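## Task

Bring plate hotel H1 into line with its manifest (slot 1: F07, slot 2: F01, slot 3: empty, slot 4: F10). Finished when: every labelled plate named on the manifest, including one sitting on landing nest L1, is pushed fully home in its assigned slot with its ID label facing front; every plate not on the manifest, or without a label, sits flat within the locators of an unoccupied quarantine nest (QR1 or QR2); any slot whose listed ID is carried by no plate is left empty; plates that were already correctly stored or already in quarantine stay exactly where they began. Release the plate and move the gripper away at the end.

## Robot and tools

Robot: one arm with six joints (waist, shoulder, elbow, wrist pitch, wrist yaw, wrist roll) and a two-finger parallel gripper. The fingers point along the gripper's own +z axis and close along its y axis. The reported end_effector_position is the point midway between the finger pads, roughly 1 cm short of the tips.

Scene frame: origin on the table top under the arm base, +z up, +y to the left when facing along +x. Results give end_effector_position in metres and end_effector_quat_wxyz in this frame. The printed position can be somewhat wrong, more so far from the base; the base may sit slightly tilted.

Stations: H1 is a four-slot plate hotel, slot 1 lowest. A plate is stored short end forward and counts as home only when pushed against the back stop; you may slide a plate along its shelf. Releasing a plate far short of home risks it tipping off. A blank front end means the plate is either reversed or unlabelled. RG is a regrip nest in front of H1; RG and recovery nest N6 may be used as intermediate spots. L1 is the landing nest. Quarantine nests QR1 and QR2 are red; every nest has a name label on the deck.

Motion row (used by execute_actions and move): 7 numbers, each in [-1, 1], ordered dx, dy, dz, rx, ry, rz, opening. The first six are an offset, not an absolute pose, expressed in the gripper's own axes and counted from the gripper pose shown in the latest result that reports it (before any such result in a scene, and for later calls inside the same reply, from where the gripper is when the action begins). Scale: 1.0 equals 0.6 m for dx, dy, dz and 180 degrees for rotation; rx, ry, rz form a single rotation vector. Opening is absolute: +1 fully open (0.094 m), -1 closed. Because offsets come from a measured pose, repeating a small offset against a rigid surface does not press harder, but against something yielding it goes further. An all-zero offset is not a pause: it pulls the gripper back to the reference pose.

execute_actions: argument actions is a list holding at most one item. Empty list: just report state. {"rows": [...], "steps": n}: 1 to 15 rows, n up to 15 control steps of 1/30 s (default 15); each row runs one step, the last repeats to fill. Every row is counted from the same reference pose, not chained. {"steps": n} alone waits up to 300 steps, counted from the previous result. Optional pictures boolean. A rejected call sends nothing.

move: target is one 7-number row as above; speed in m/s from 0.002 to 0.5 (default 0.25; rotation capped at twice that in rad/s). Straight-line path of 0.5 to 10 s, truncated at 10 s; it does not avoid obstacles, and the gripper can lag, drift or overshoot speed, especially near full reach. Opening is applied at the start. Its result adds a move: line (done, off_target, moving, held, fault) with limits (paced = pose clipped; held = a check blocked some steps, after which motion may jump fast) and distance from target. Faster contact hits harder; aiming deeper past a contact presses harder.

wait: seconds 0 to 10; nothing new is commanded. zoom_image: camera (cam_high, cam_low, cam_wrist) and region [x0, y0, x1, y1] in image pixels, at most 504 by 504, to read labels. finished_scene: scene number (1 or 2); ends that scene irreversibly and gives the next task.

Controller behaviour: each step the commanded pose is limited to 70 mm and 16 degrees from the measured pose, then solved by damped inverse kinematics favouring position over orientation. After an action the arm only continues to the last clipped pose, so read the resulting pose and send the remainder. Joint friction can leave the gripper up to about 31 mm off, and smaller commands may not move it. The simulation keeps running while you reply.

Result lines: Joint positions and Joint velocities list the six joints (rad, rad/s) then finger-pad gap (m, m/s). Ranges: waist -2.618 to 3.054, shoulder 0 to 3.142, elbow 0 to 3.142, wrist pitch -1.571 to 1.571, wrist yaw -1.571 to 1.571, wrist roll -2.094 to 2.094. grip_measured is the measured opening on the command scale; to hold a part command about 0.03 below it (less for a lighter grip). Force per pad is roughly 50 to 62 N; very thin parts get less. "pose unreachable" and HELD mean the clearance check altered or blocked your command (the base mount counts as arm). Hand target shows where the controller is heading. Joint torques are raw drive outputs with offsets and noise. MOTOR HOT appears from 75 °C; at 90 °C the arm halts for 10 s, and at 100 °C it goes limp and falls, reported as OVER-TEMPERATURE FAULT, so avoid holding loads for long.

Cameras: cam_high and cam_low are fixed (504x504), cam_wrist is a fisheye on the hand (616x616); calibration is given but may be slightly off.

Avoid: dropping or slipping plates, slamming or hard pushing, releasing plates short of home, and knocking anything off the table, which ends the scene. Something may occasionally tug on a held part, so grip firmly.

Each tool is called after "Request:" in YAML: its name, and indented under it one key for each argument.

## Session

Request:
execute_actions:
  actions: []

Scene clock: 0.00 s of 7200.00 s.
end_effector_position=(+0.4232, +0.1295, +0.1748) grip_measured=+1.000 end_effector_quat_wxyz=(+0.664, +0.511, +0.471, +0.274)
Joint positions: [0.79  2.145 0.729 1.527 1.084 1.118 0.094]
Joint velocities: [ 0.002 -0.002 -0.012 -0.037 -0.022  0.022  0.   ]
Joint torques (N m, as the arm reports them, + toward a larger angle): no reading
Motor temperatures (°C, as the motors report them): [24 24 23 23 21 24]
Hand target: +0.423, +0.129, +0.175; +0.664, +0.511, +0.471, +0.274

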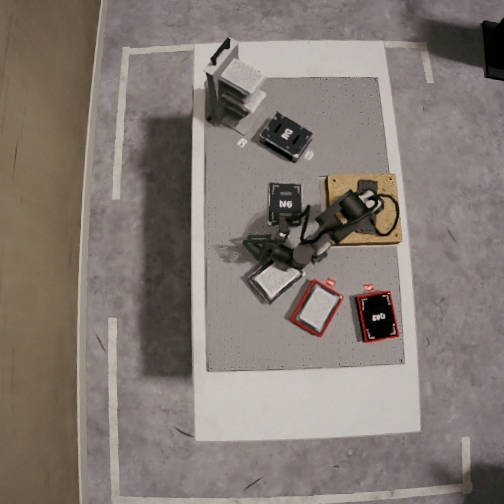

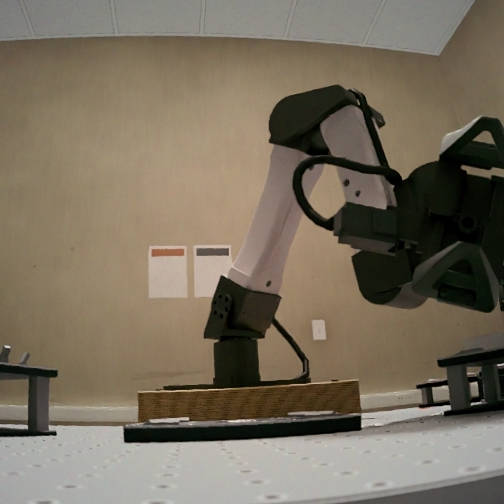

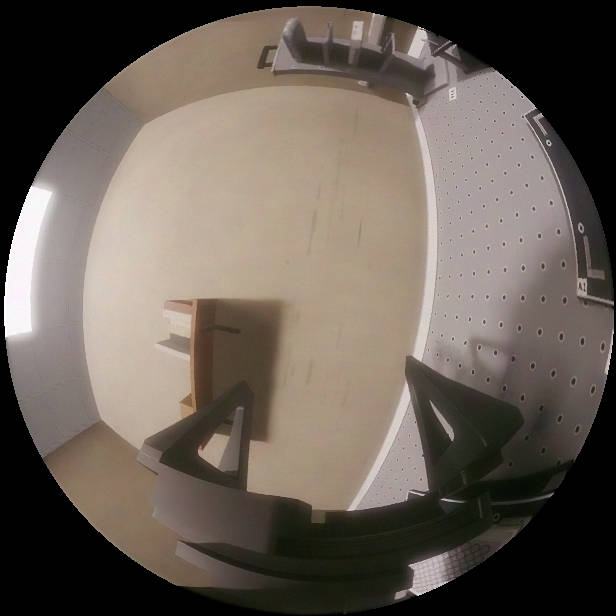

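Request:
zoom_image:
  camera: "cam_high"
  region: [190, 30, 330, 170]

Request:
zoom_image:
  camera: "cam_high"
  region: [230, 170, 410, 350]

Region (190, 30, 330, 170) of cam_high's 504x504 image, scaled by 3.600, with more detail than that image has.

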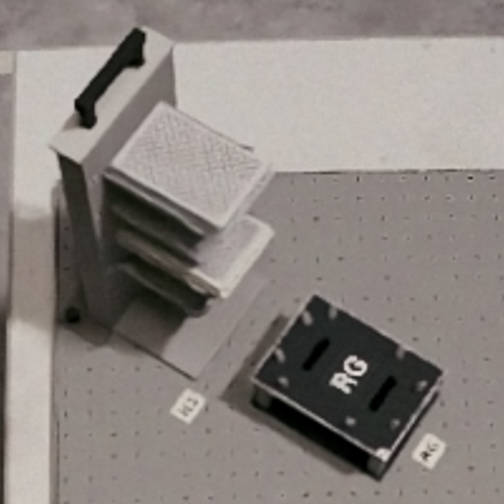

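Region (230, 170, 410, 350) of cam_high's 504x504 image, scaled by 2.800, with more detail than that image has.

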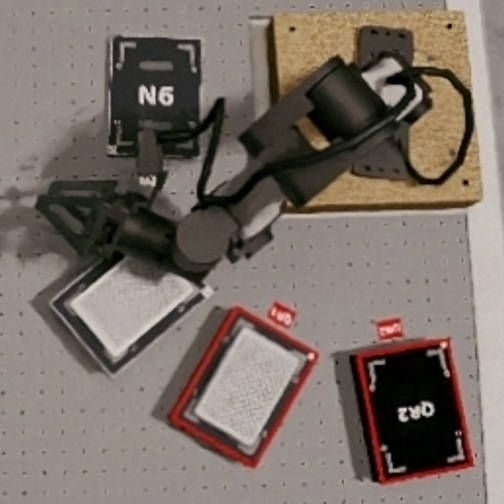

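Request:
move:
  target: [-0.766,-0.152,0.044,0.0459,-0.0183,-0.388,1]
  speed: 0.2

Scene clock: 9.20 s of 7200.00 s.
end_effector_position=(+0.2548, -0.2946, +0.2594) grip_measured=+1.000 end_effector_quat_wxyz=(+0.685, +0.190, +0.669, -0.217)
Joint positions: [-0.933  1.41   0.362  1.108 -0.486  0.     0.094]
Joint velocities: [-0.002 -0.002  0.012 -0.022 -0.095 -0.11   0.   ]
Joint torques (N m, as the arm reports them, + toward a larger angle): [-0.61 -3.79  9.44  1.87 -0.14 -0.05]
Motor temperatures (°C, as the motors report them): [24 26 24 24 21 24]
Hand target: +0.257, -0.300, +0.255; +0.679, +0.189, +0.677, -0.213
Off the commanded pose: 0.013 m, 3 deg.
After step 90, 2.50 s passed at rest.
move: off_target
camera_calibration (this result's frames):
cam_wrist: T_world_to_cam=[[-0.478439, -0.848201, -0.227268, -0.0581479], [-0.282541, 0.393745, -0.87472, 0.452212], [0.831424, -0.354288, -0.428034, -0.100525], [0, 0, 0, 1]] pos_world=[0.183527, -0.262992, 0.339316]

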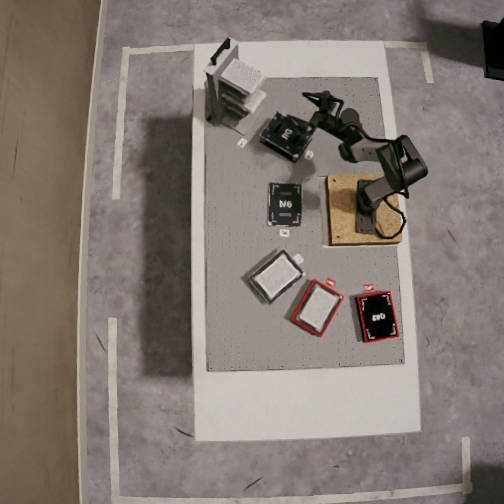

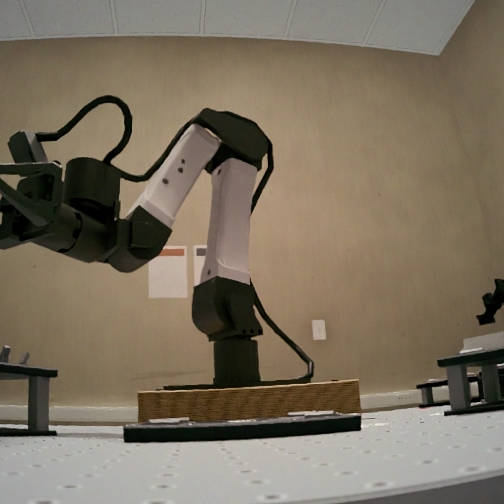

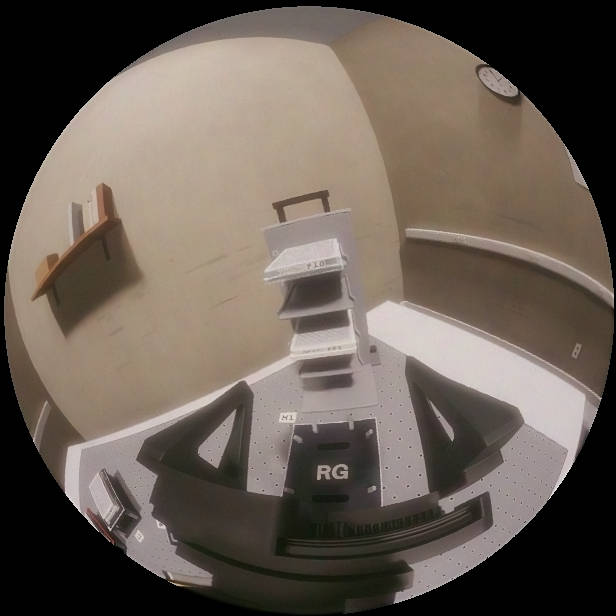

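Request:
zoom_image:
  camera: "cam_wrist"
  region: [220, 180, 440, 430]

Request:
zoom_image:
  camera: "cam_high"
  region: [190, 30, 370, 180]

Request:
zoom_image:
  camera: "cam_high"
  region: [235, 240, 355, 345]

Region (220, 180, 440, 430) of cam_wrist's 616x616 image, scaled by 2.016, with more detail than that image has; it fills the left 444 columns of this view, and the rest is white.

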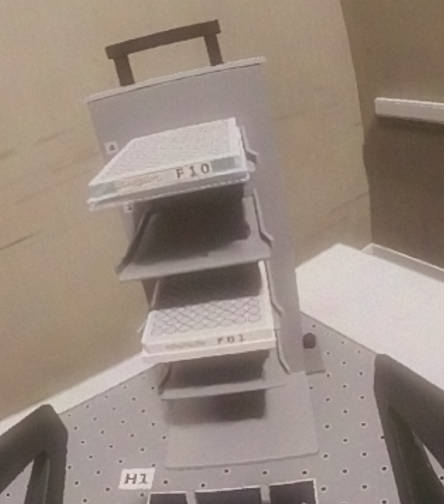

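Region (190, 30, 370, 180) of cam_high's 504x504 image, scaled by 2.800, with more detail than that image has.

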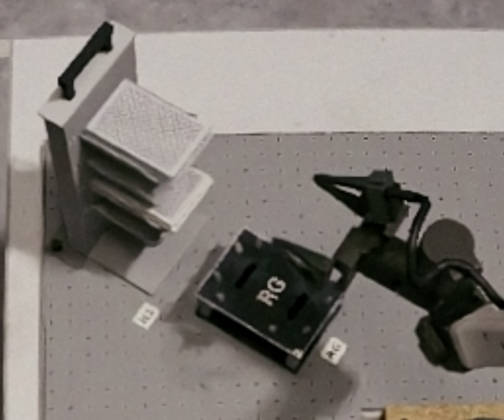

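Region (235, 240, 355, 345) of cam_high's 504x504 image, scaled by 4.200, with more detail than that image has; it fills the top 441 rows of this view, and the rest is white.

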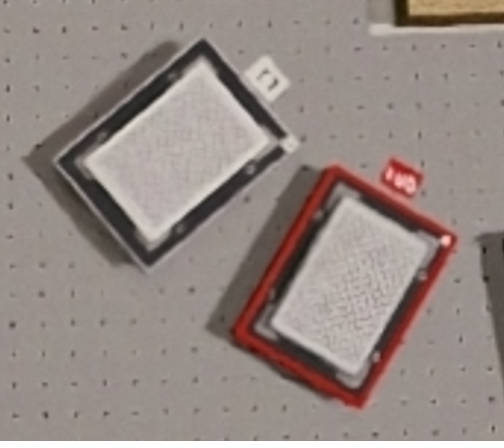

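Request:
move:
  target: [0.13,0.66,-0.407,-0.414,0,0,1]
  speed: 0.2

Scene clock: 20.27 s of 7200.00 s.
end_effector_position=(+0.2753, +0.1716, +0.1849) grip_measured=+1.000 end_effector_quat_wxyz=(+0.646, -0.288, +0.666, +0.235)
Joint positions: [ 0.492  1.493  0.025  1.415 -0.402 -0.098  0.094]
Joint velocities: [ 0.002  0.115 -0.017  0.11   0.066 -0.066  0.   ]
Joint torques (N m, as the arm reports them, + toward a larger angle): [-0.55 -1.94  2.76  2.18 -0.16  0.18]
Motor temperatures (°C, as the motors report them): [24 26 25 26 22 24]
Hand target: +0.269, +0.169, +0.173; +0.631, -0.286, +0.679, +0.242
Off the commanded pose: 0.024 m, 3 deg.
joint sent to its limit — the command would take joint 3 (elbow) past its lower limit, so that joint was sent only as far as its limit.
After step 90, 3.73 s passed at rest.
move: off_target
camera_calibration (this result's frames):
cam_wrist: T_world_to_cam=[[0.707802, -0.676561, -0.203177, -0.030324], [-0.48501, -0.256318, -0.836102, 0.369429], [0.513596, 0.690338, -0.509561, -0.0609583], [0, 0, 0, 1]] pos_world=[0.231948, 0.116257, 0.271657]

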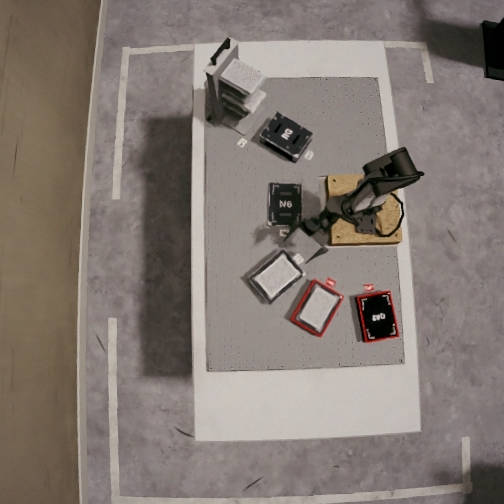

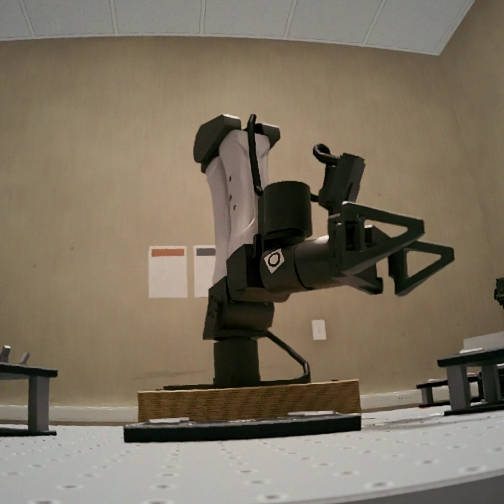

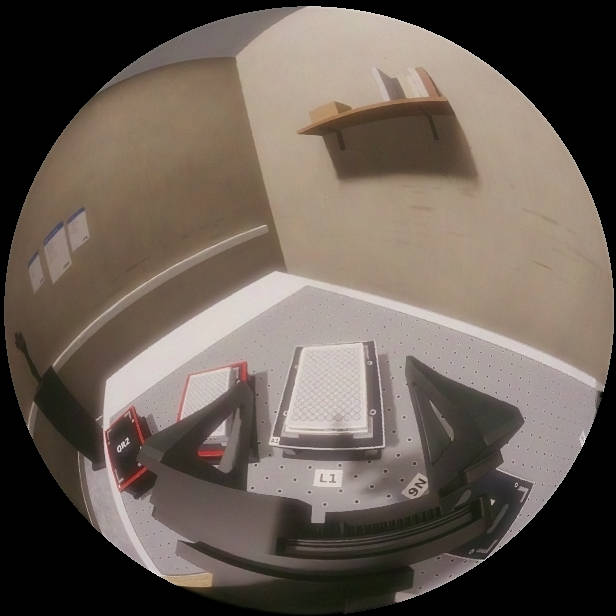

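Request:
zoom_image:
  camera: "cam_wrist"
  region: [250, 330, 410, 490]

Region (250, 330, 410, 490) of cam_wrist's 616x616 image, scaled by 3.150, with more detail than that image has.

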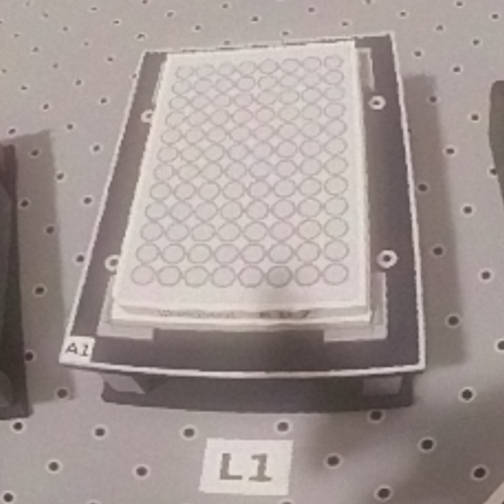

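Request:
move:
  target: [0.049,0.02,0.15,-0.013,0.483,0.017,1]
  speed: 0.3

Scene clock: 26.93 s of 7200.00 s.
end_effector_position=(+0.3331, +0.2411, +0.1509) grip_measured=+1.000 end_effector_quat_wxyz=(+0.009, -0.378, +0.926, +0.008)
Joint positions: [ 0.77   2.089  1.835 -1.286  0.005 -0.143  0.094]
Joint velocities: [-0.012  0.012 -0.002 -0.081 -0.007 -0.022  0.   ]
Joint torques (N m, as the arm reports them, + toward a larger angle): [  0.85 -11.67   9.81   0.16   0.06   0.2 ]
Motor temperatures (°C, as the motors report them): [24 26 25 26 22 24]
Hand target: +0.333, +0.242, +0.146; +0.000, -0.376, +0.926, -0.001
Off the commanded pose: 0.002 m, 2 deg.
After step 90, 0.33 s passed at rest.
move: done
camera_calibration (this result's frames):
cam_wrist: T_world_to_cam=[[0.491551, -0.867637, -0.0747261, 0.0675787], [-0.75307, -0.466595, 0.463869, 0.330734], [-0.437337, -0.171741, -0.882747, 0.424973], [0, 0, 0, 1]] pos_world=[0.401704, 0.285938, 0.226776]

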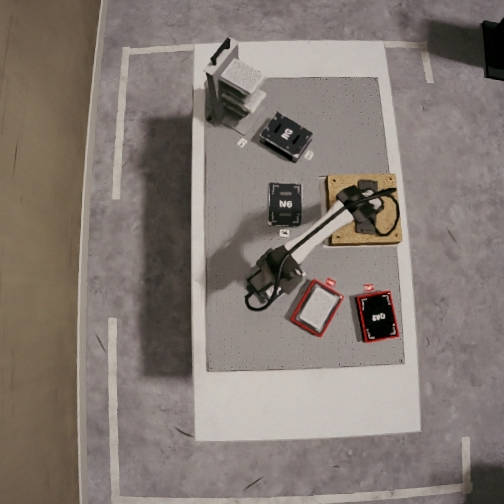

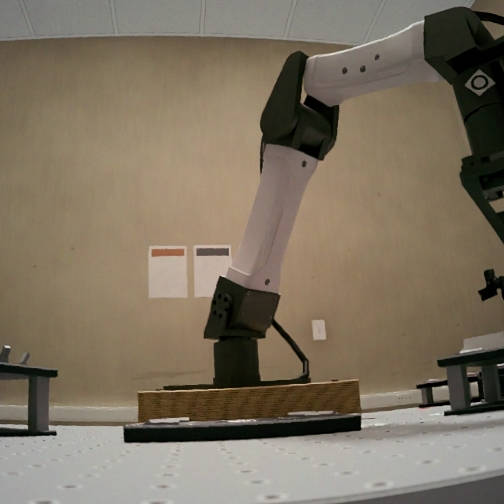

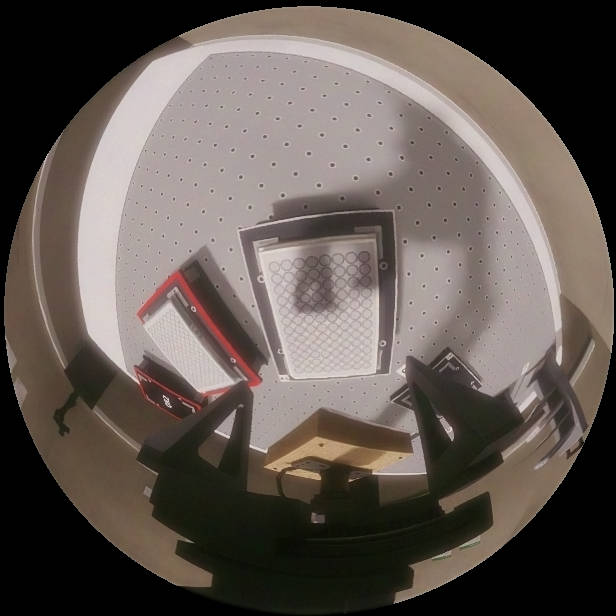

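Request:
zoom_image:
  camera: "cam_wrist"
  region: [230, 200, 430, 400]

Region (230, 200, 430, 400) of cam_wrist's 616x616 image, scaled by 2.520, with more detail than that image has.

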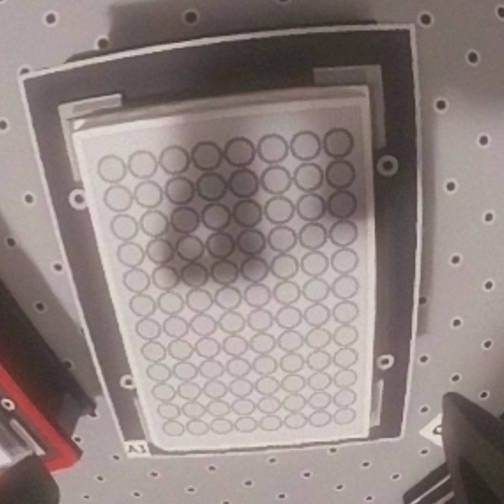

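Request:
move:
  target: [0.0095,0.0015,0.08,0,0.006,0.033,1]
  speed: 0.08

Request:
zoom_image:
  camera: "cam_wrist"
  region: [200, 200, 460, 460]

Scene clock: 32.93 s of 7200.00 s.
end_effector_position=(+0.3335, +0.2421, +0.1175) grip_measured=+1.000 end_effector_quat_wxyz=(+0.016, -0.334, +0.942, +0.011)
Joint positions: [ 0.77   2.089  1.701 -1.137  0.005 -0.05   0.094]
Joint velocities: [ 0.007 -0.017  0.007 -0.022 -0.037 -0.066  0.   ]
Joint torques (N m, as the arm reports them, + toward a larger angle): [  0.42 -12.48   5.44   0.49  -0.03   0.18]
Motor temperatures (°C, as the motors report them): [24 27 26 26 22 24]
Hand target: +0.328, +0.239, +0.103; -0.000, -0.330, +0.944, +0.005
Off the commanded pose: 0.016 m, 2 deg.
After step 90, 1.83 s passed at rest.
move: off_target
camera_calibration (this result's frames):
cam_wrist: T_world_to_cam=[[0.408707, -0.90917, -0.0797996, 0.104007], [-0.798408, -0.398531, 0.451351, 0.347028], [-0.442157, -0.120758, -0.888771, 0.38577], [0, 0, 0, 1]] pos_world=[0.405133, 0.279446, 0.19453]

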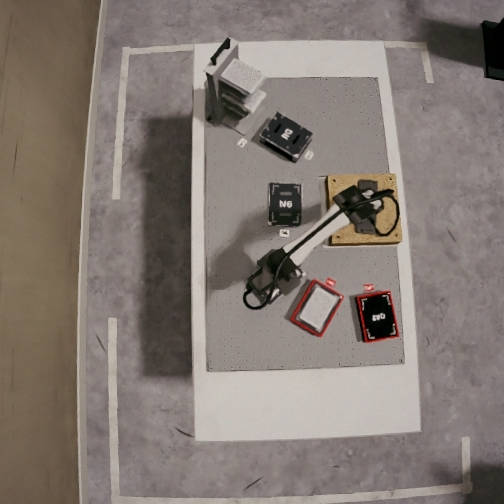

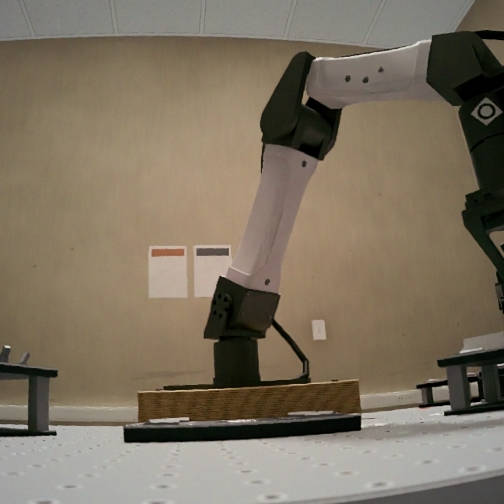

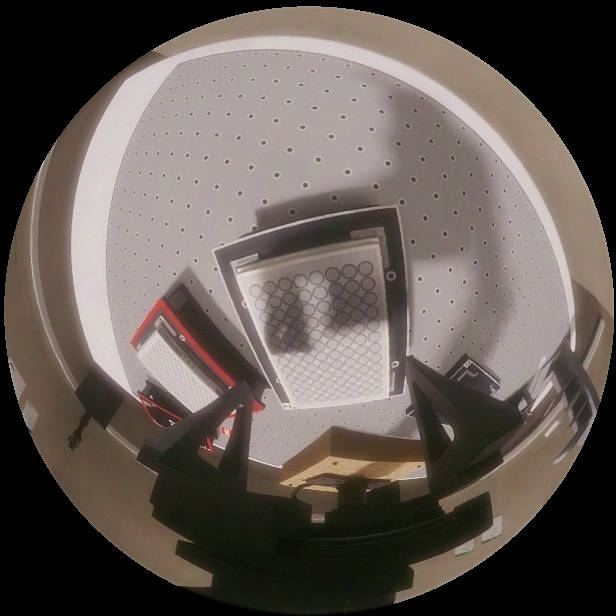

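Region (200, 200, 460, 460) of cam_wrist's 616x616 image, scaled by 1.938, with more detail than that image has.

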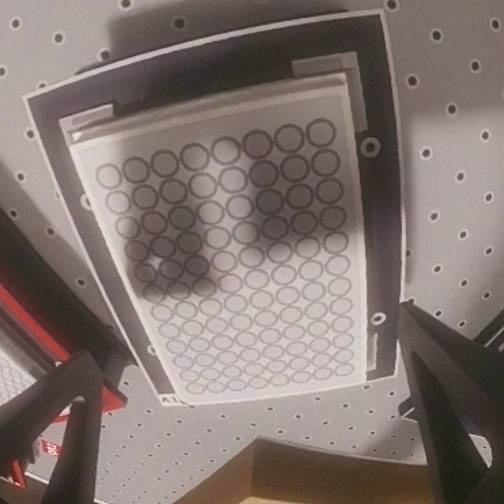

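Request:
move:
  target: [0.01,0.0,0.062,0,0.01,0.004,1]
  speed: 0.04

Request:
zoom_image:
  camera: "cam_wrist"
  region: [190, 220, 460, 470]

Scene clock: 35.20 s of 7200.00 s.
end_effector_position=(+0.3355, +0.2439, +0.1034) grip_measured=+1.000 end_effector_quat_wxyz=(+0.027, -0.333, +0.943, +0.014)
Joint positions: [ 0.77   2.089  1.643 -1.057  0.005 -0.047  0.094]
Joint velocities: [ 0.002 -0.002 -0.002  0.037 -0.007 -0.11   0.   ]
Joint torques (N m, as the arm reports them, + toward a larger angle): [  0.31 -10.71   5.38   0.51  -0.04   0.18]
Motor temperatures (°C, as the motors report them): [24 28 26 25 22 24]
Hand target: +0.328, +0.239, +0.081; +0.001, -0.328, +0.944, +0.006
Off the commanded pose: 0.024 m, 3 deg.
move: off_target
camera_calibration (this result's frames):
cam_wrist: T_world_to_cam=[[0.407752, -0.909174, -0.0845029, 0.104485], [-0.807314, -0.402205, 0.431828, 0.361667], [-0.426594, -0.107858, -0.897989, 0.366948], [0, 0, 0, 1]] pos_world=[0.405913, 0.280038, 0.182167]

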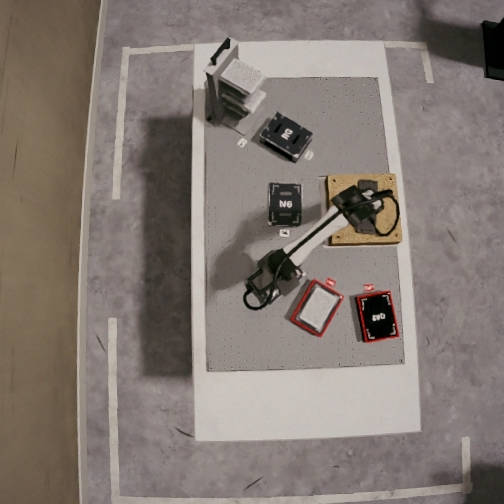

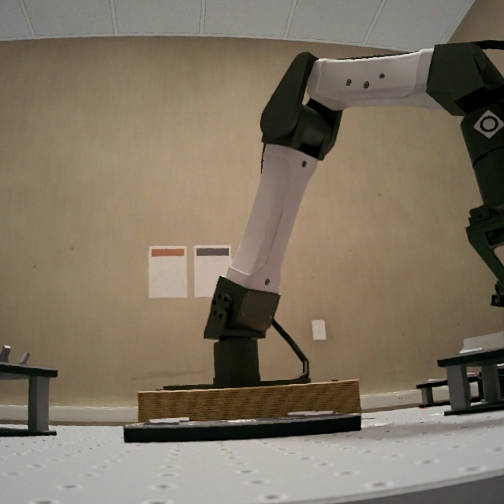

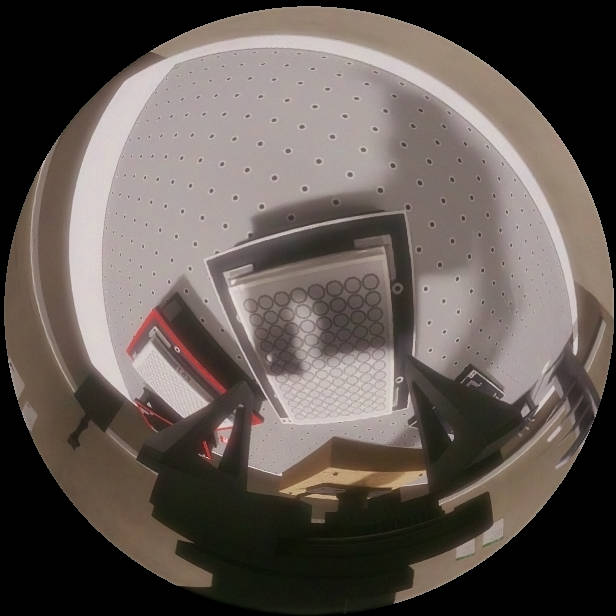

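Region (190, 220, 460, 470) of cam_wrist's 616x616 image, scaled by 1.867, with more detail than that image has; it fills the top 467 rows of this view, and the rest is white.

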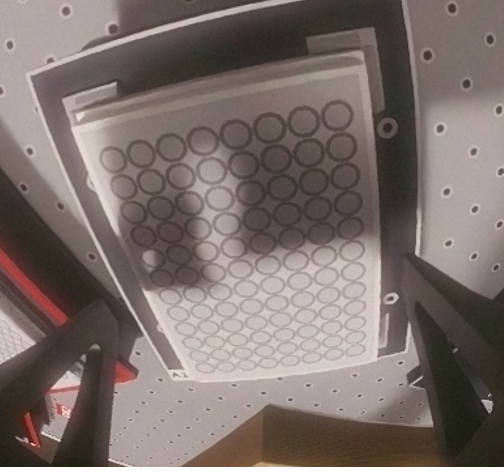

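Request:
move:
  target: [0.018,0.0,0.066,0,0.018,0.004,1]
  speed: 0.025

Request:
zoom_image:
  camera: "cam_wrist"
  region: [190, 220, 460, 470]

Scene clock: 38.10 s of 7200.00 s.
end_effector_position=(+0.3354, +0.2442, +0.0838) grip_measured=+1.000 end_effector_quat_wxyz=(+0.023, -0.332, +0.943, +0.013)
Joint positions: [ 0.77   2.115  1.604 -0.999  0.005 -0.045  0.094]
Joint velocities: [ 0.007 -0.007  0.012  0.051  0.066  0.125  0.   ]
Joint torques (N m, as the arm reports them, + toward a larger angle): [  0.33 -11.29   5.32   0.53  -0.02   0.18]
Motor temperatures (°C, as the motors report them): [24 28 26 25 22 24]
Hand target: +0.327, +0.239, +0.064; -0.000, -0.328, +0.945, +0.005
Off the commanded pose: 0.022 m, 3 deg.
move: off_target
camera_calibration (this result's frames):
cam_wrist: T_world_to_cam=[[0.405633, -0.910252, -0.0830834, 0.104018], [-0.80545, -0.398935, 0.438294, 0.368161], [-0.432103, -0.110867, -0.894984, 0.35168], [0, 0, 0, 1]] pos_world=[0.406304, 0.280545, 0.162027]

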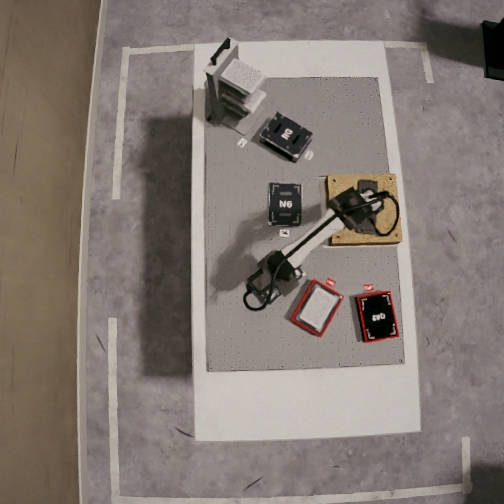

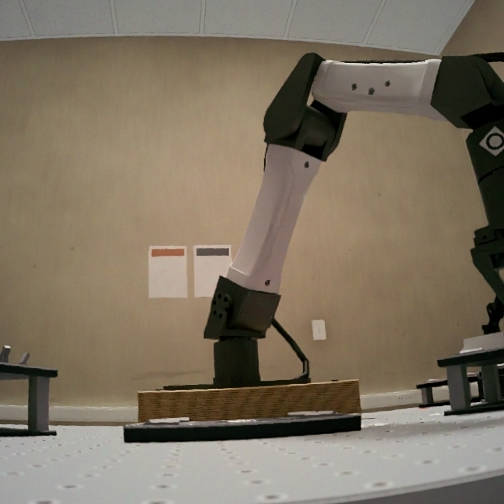

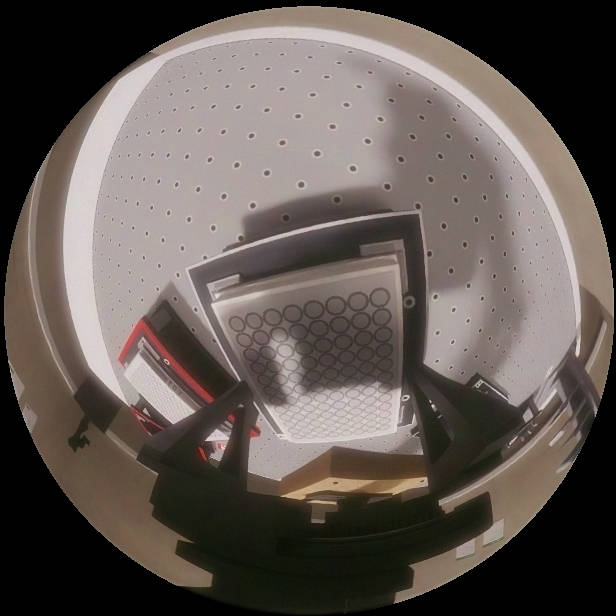

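Region (190, 220, 460, 470) of cam_wrist's 616x616 image, scaled by 1.867, with more detail than that image has; it fills the top 467 rows of this view, and the rest is white.

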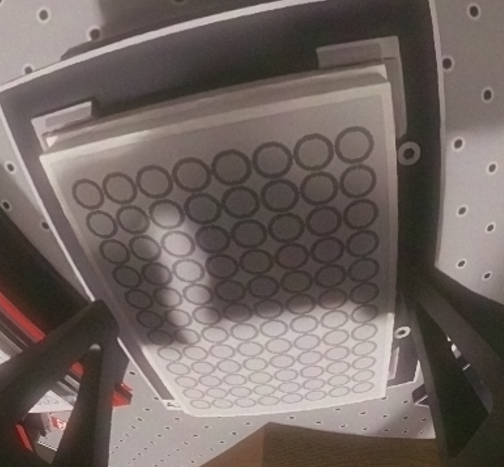

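Request:
zoom_image:
  camera: "cam_low"
  region: [424, 300, 504, 380]

Region (424, 300, 504, 380) of cam_low's 504x504 image, scaled by 6.300, with more detail than that image has.

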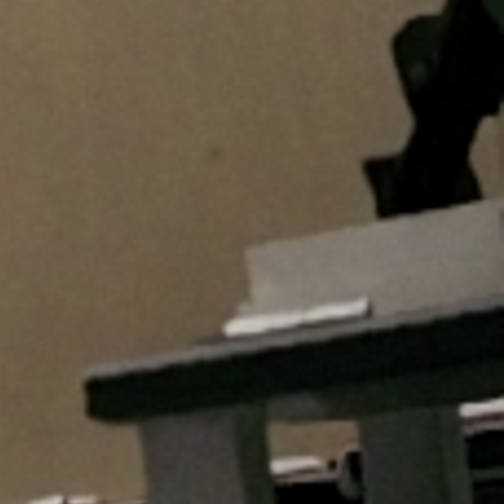

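Request:
move:
  target: [0.018,0.0,0.047,0,0.016,0.003,1]
  speed: 0.02

Request:
zoom_image:
  camera: "cam_wrist"
  region: [190, 220, 460, 470]

Scene clock: 41.30 s of 7200.00 s.
end_effector_position=(+0.3367, +0.2448, +0.0787) grip_measured=+1.000 end_effector_quat_wxyz=(+0.027, -0.332, +0.943, +0.013)
Joint positions: [ 0.77   2.12   1.589 -0.972  0.007 -0.045  0.094]
Joint velocities: [ 0.012  0.012 -0.002  0.051  0.037  0.022  0.   ]
Joint torques (N m, as the arm reports them, + toward a larger angle): [  0.24 -11.     4.95   0.56  -0.04   0.17]
Motor temperatures (°C, as the motors report them): [24 29 26 25 22 24]
Hand target: +0.327, +0.238, +0.056; -0.000, -0.328, +0.945, +0.005
Off the commanded pose: 0.026 m, 3 deg.
move: off_target
camera_calibration (this result's frames):
cam_wrist: T_world_to_cam=[[0.406024, -0.910101, -0.0828338, 0.103474], [-0.808707, -0.400038, 0.431233, 0.373629], [-0.425602, -0.108103, -0.89843, 0.345165], [0, 0, 0, 1]] pos_world=[0.407047, 0.280951, 0.157556]

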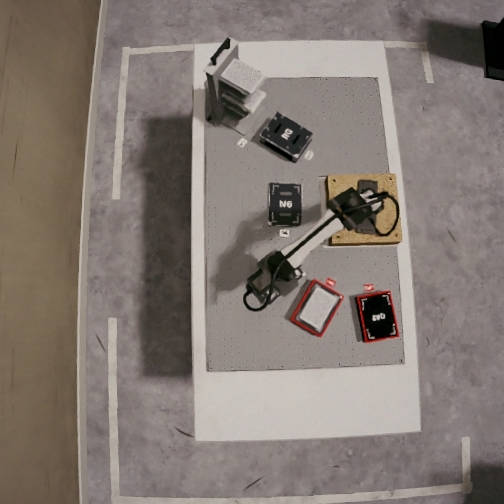

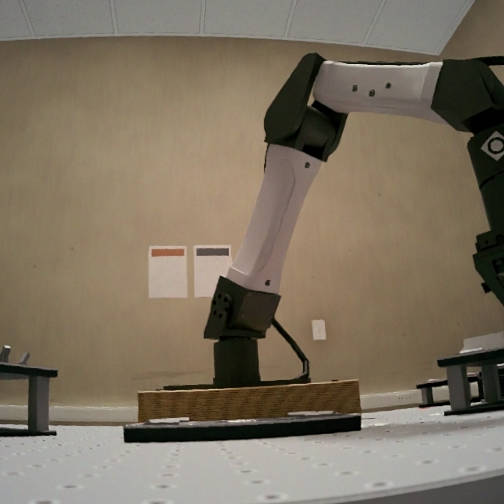

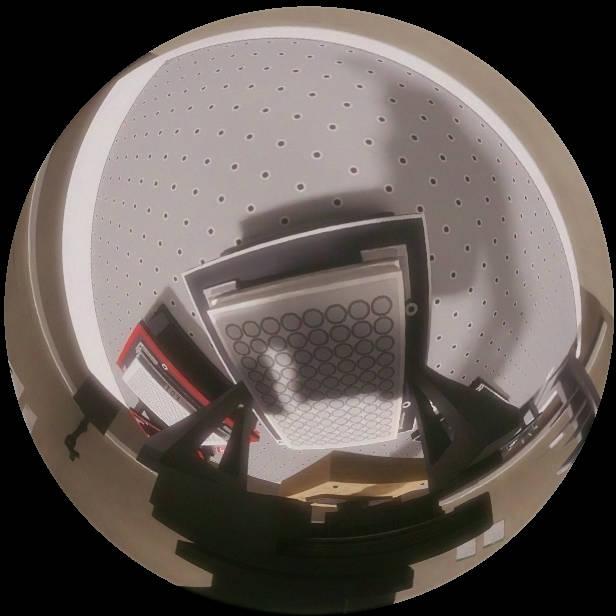

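Region (190, 220, 460, 470) of cam_wrist's 616x616 image, scaled by 1.867, with more detail than that image has; it fills the top 467 rows of this view, and the rest is white.

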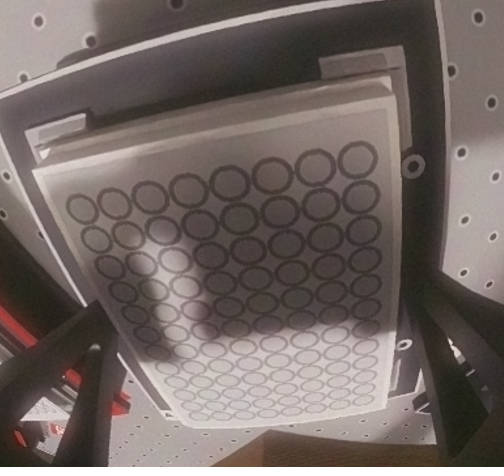

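Request:
execute_actions:
  actions:
    - {"rows":[[0,0,0,0,0,0,0.78]],"steps":15}
  pictures: false

Scene clock: 42.37 s of 7200.00 s.
end_effector_position=(+0.3373, +0.2441, +0.0787) grip_measured=+0.792 end_effector_quat_wxyz=(+0.028, -0.332, +0.943, +0.011)
Joint positions: [ 0.769  2.12   1.589 -0.972  0.012 -0.045  0.084]
Joint velocities: [ 0.007 -0.007  0.007  0.037  0.037 -0.154  0.   ]
Joint torques (N m, as the arm reports them, + toward a larger angle): [  0.29 -14.17   7.68   0.42  -0.07   0.06]
Motor temperatures (°C, as the motors report them): [24 29 26 25 22 24]
Hand target: +0.337, +0.245, +0.079; +0.027, -0.332, +0.943, +0.013
Off the commanded pose: 0.001 m, 0 deg.
Steps of this call (steps 1 to 17: nothing new was sent; steps 18 to 32: all 15 steps of this action). Readings (end_effector_position):
18: (+0.3367, +0.2448, +0.0787)
19: (+0.3371, +0.2442, +0.0787)
21: (+0.3373, +0.2441, +0.0787)
25: (+0.3373, +0.2441, +0.0787)
32: the state above

Request:
move:
  target: [-0.008,0,-0.15,0,0,0,0.755]
  speed: 0.06

Scene clock: 45.13 s of 7200.00 s.
end_effector_position=(+0.3371, +0.2423, +0.1541) grip_measured=+0.772 end_effector_quat_wxyz=(+0.015, -0.332, +0.943, +0.007)
Joint positions: [ 0.769  2.094  1.854 -1.289  0.012 -0.045  0.083]
Joint velocities: [-0.002 -0.002 -0.007 -0.051  0.051  0.022 -0.001]
Joint torques (N m, as the arm reports them, + toward a larger angle): [  0.22 -15.93   9.87   0.19  -0.05   0.06]
Motor temperatures (°C, as the motors report them): [24 30 26 25 22 24]
Hand target: +0.339, +0.243, +0.169; +0.028, -0.332, +0.943, +0.011
Off the commanded pose: 0.015 m, 2 deg.
move: off_target
camera_calibration (this result's frames):
cam_wrist: T_world_to_cam=[[0.404427, -0.911703, -0.0723613, 0.10658], [-0.80053, -0.391149, 0.454042, 0.332032], [-0.442256, -0.1257, -0.888037, 0.421065], [0, 0, 0, 1]] pos_world=[0.408916, 0.279971, 0.230877]

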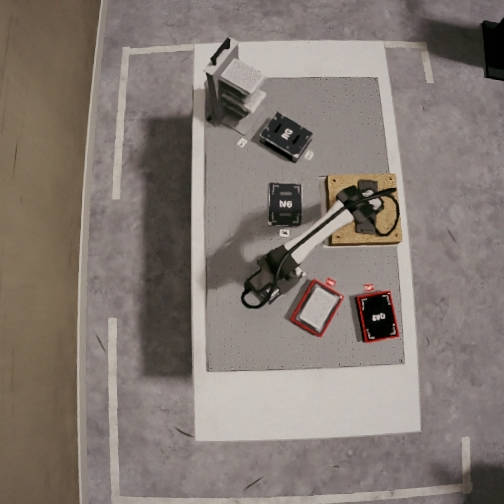

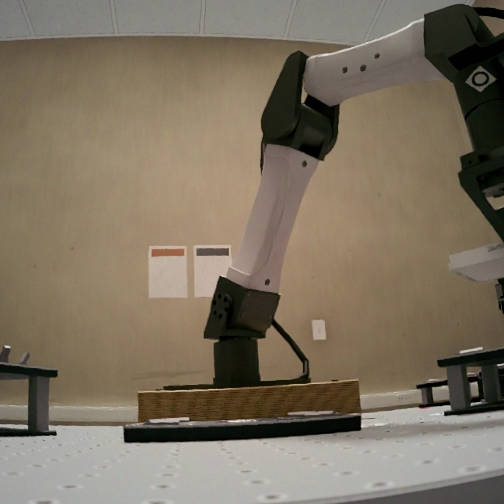

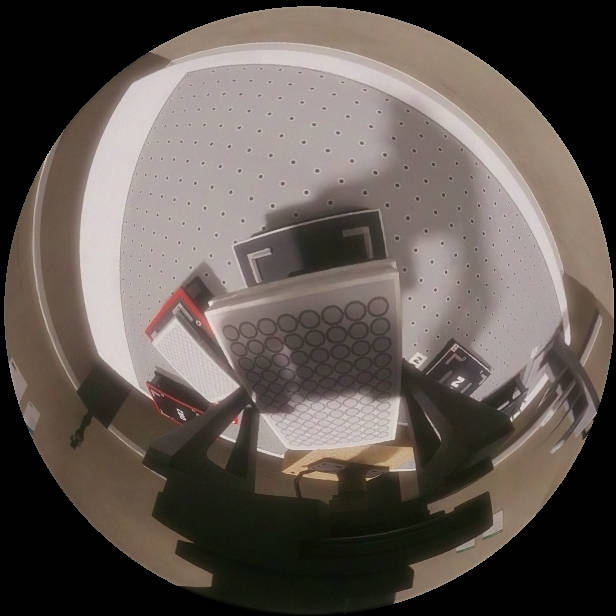

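Request:
move:
  target: [0.63,-0.62,-0.04,0,0,0.41,0.73]
  speed: 0.2

Request:
zoom_image:
  camera: "cam_wrist"
  region: [170, 130, 470, 430]

Scene clock: 50.27 s of 7200.00 s.
end_effector_position=(+0.2660, -0.2881, +0.1686) grip_measured=+0.764 end_effector_quat_wxyz=(+0.007, +0.300, +0.954, -0.010)
Joint positions: [-0.688  1.994  1.777 -1.314  0.004 -0.217  0.083]
Joint velocities: [-0.007  0.002  0.017 -0.007  0.037  0.007 -0.   ]
Joint torques (N m, as the arm reports them, + toward a larger angle): [ -0.19 -10.98   9.92   0.14  -0.12   0.1 ]
Motor temperatures (°C, as the motors report them): [24 31 26 24 22 24]
Hand target: +0.268, -0.288, +0.166; +0.001, +0.301, +0.954, -0.001
Off the commanded pose: 0.011 m, 3 deg.
move: off_target
camera_calibration (this result's frames):
cam_wrist: T_world_to_cam=[[-0.762439, -0.644998, -0.0516269, 0.0364972], [-0.590589, 0.661081, 0.462793, 0.306857], [-0.26437, 0.383341, -0.884962, 0.434627], [0, 0, 0, 1]] pos_world=[0.323956, -0.345927, 0.244501]

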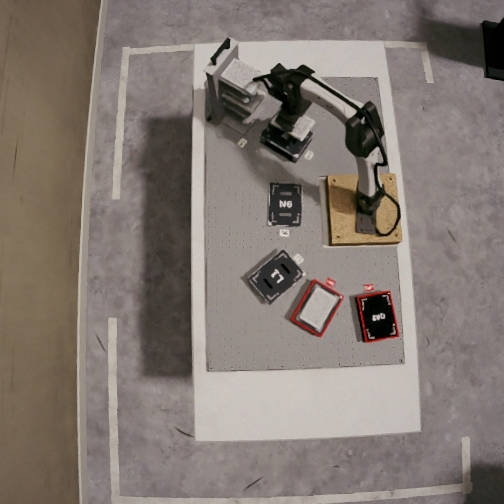

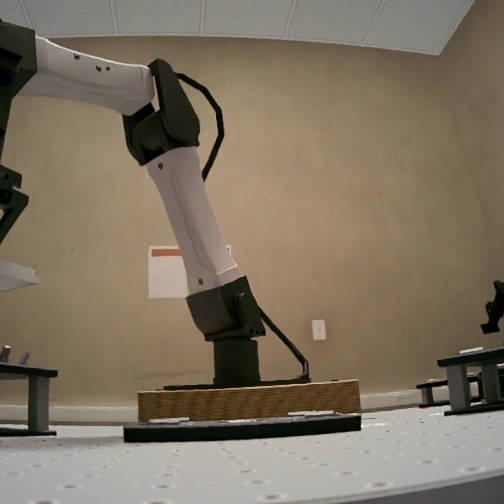

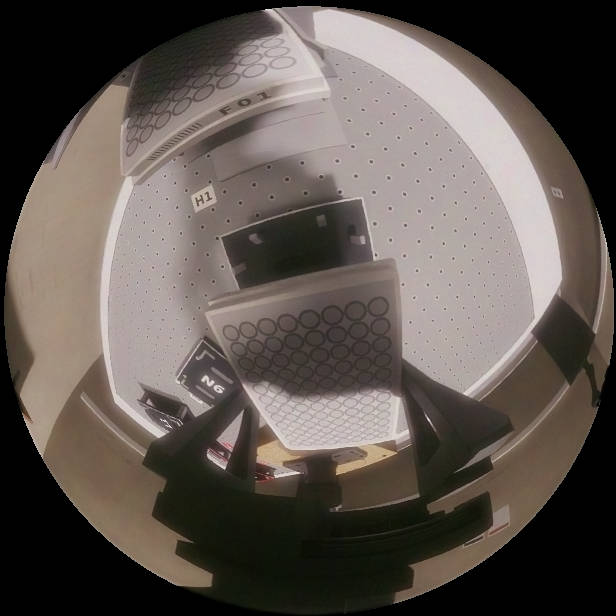

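Region (170, 130, 470, 430) of cam_wrist's 616x616 image, scaled by 1.680, with more detail than that image has.

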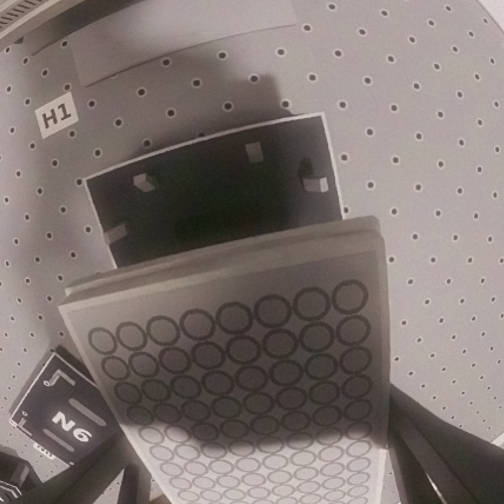

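Request:
move:
  target: [-0.012,0.026,0.125,0,0,0,0.73]
  speed: 0.05

Request:
zoom_image:
  camera: "cam_wrist"
  region: [170, 170, 470, 470]

Scene clock: 54.63 s of 7200.00 s.
end_effector_position=(+0.2840, -0.2860, +0.1092) grip_measured=+0.764 end_effector_quat_wxyz=(+0.024, +0.298, +0.954, -0.018)
Joint positions: [-0.651  2.027  1.587 -1.055  0.004 -0.183  0.083]
Joint velocities: [-0.007  0.007 -0.002 -0.037  0.051 -0.022 -0.001]
Joint torques (N m, as the arm reports them, + toward a larger angle): [  0.57 -11.46   5.65   0.53  -0.03   0.17]
Motor temperatures (°C, as the motors report them): [24 31 27 24 22 24]
Hand target: +0.281, -0.279, +0.094; +0.007, +0.300, +0.954, -0.009
Off the commanded pose: 0.017 m, 2 deg.
move: off_target
camera_calibration (this result's frames):
cam_wrist: T_world_to_cam=[[-0.758618, -0.649142, -0.0557926, 0.0466875], [-0.605023, 0.670099, 0.430018, 0.353838], [-0.241756, 0.359975, -0.901095, 0.37471], [0, 0, 0, 1]] pos_world=[0.340086, -0.341685, 0.188097]

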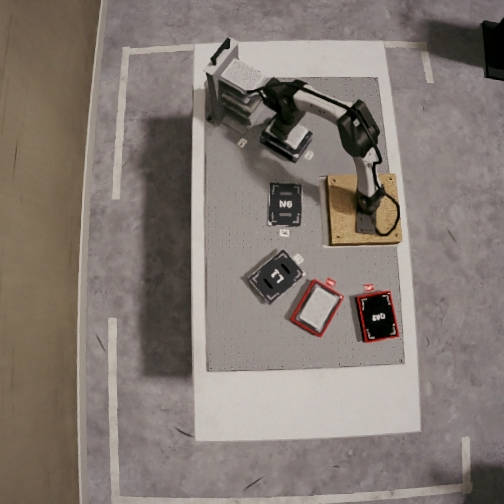

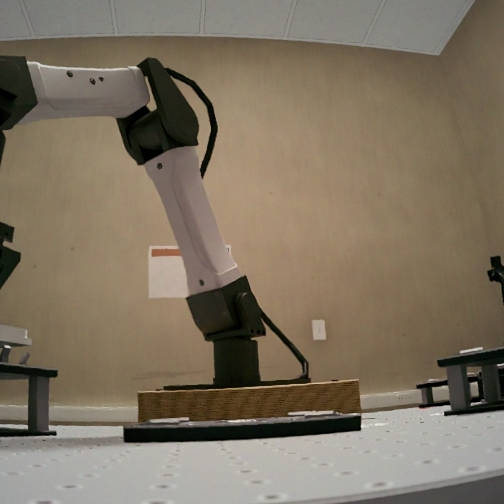

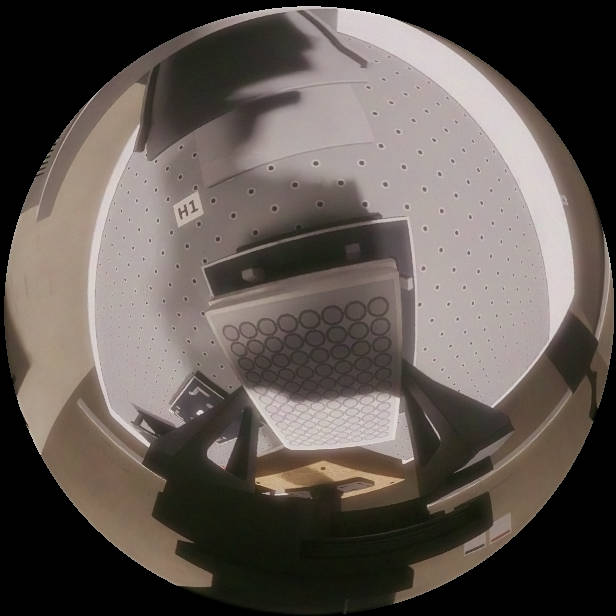

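Region (170, 170, 470, 470) of cam_wrist's 616x616 image, scaled by 1.680, with more detail than that image has.

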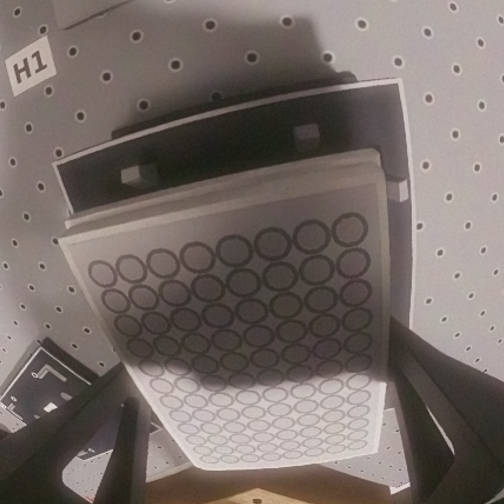

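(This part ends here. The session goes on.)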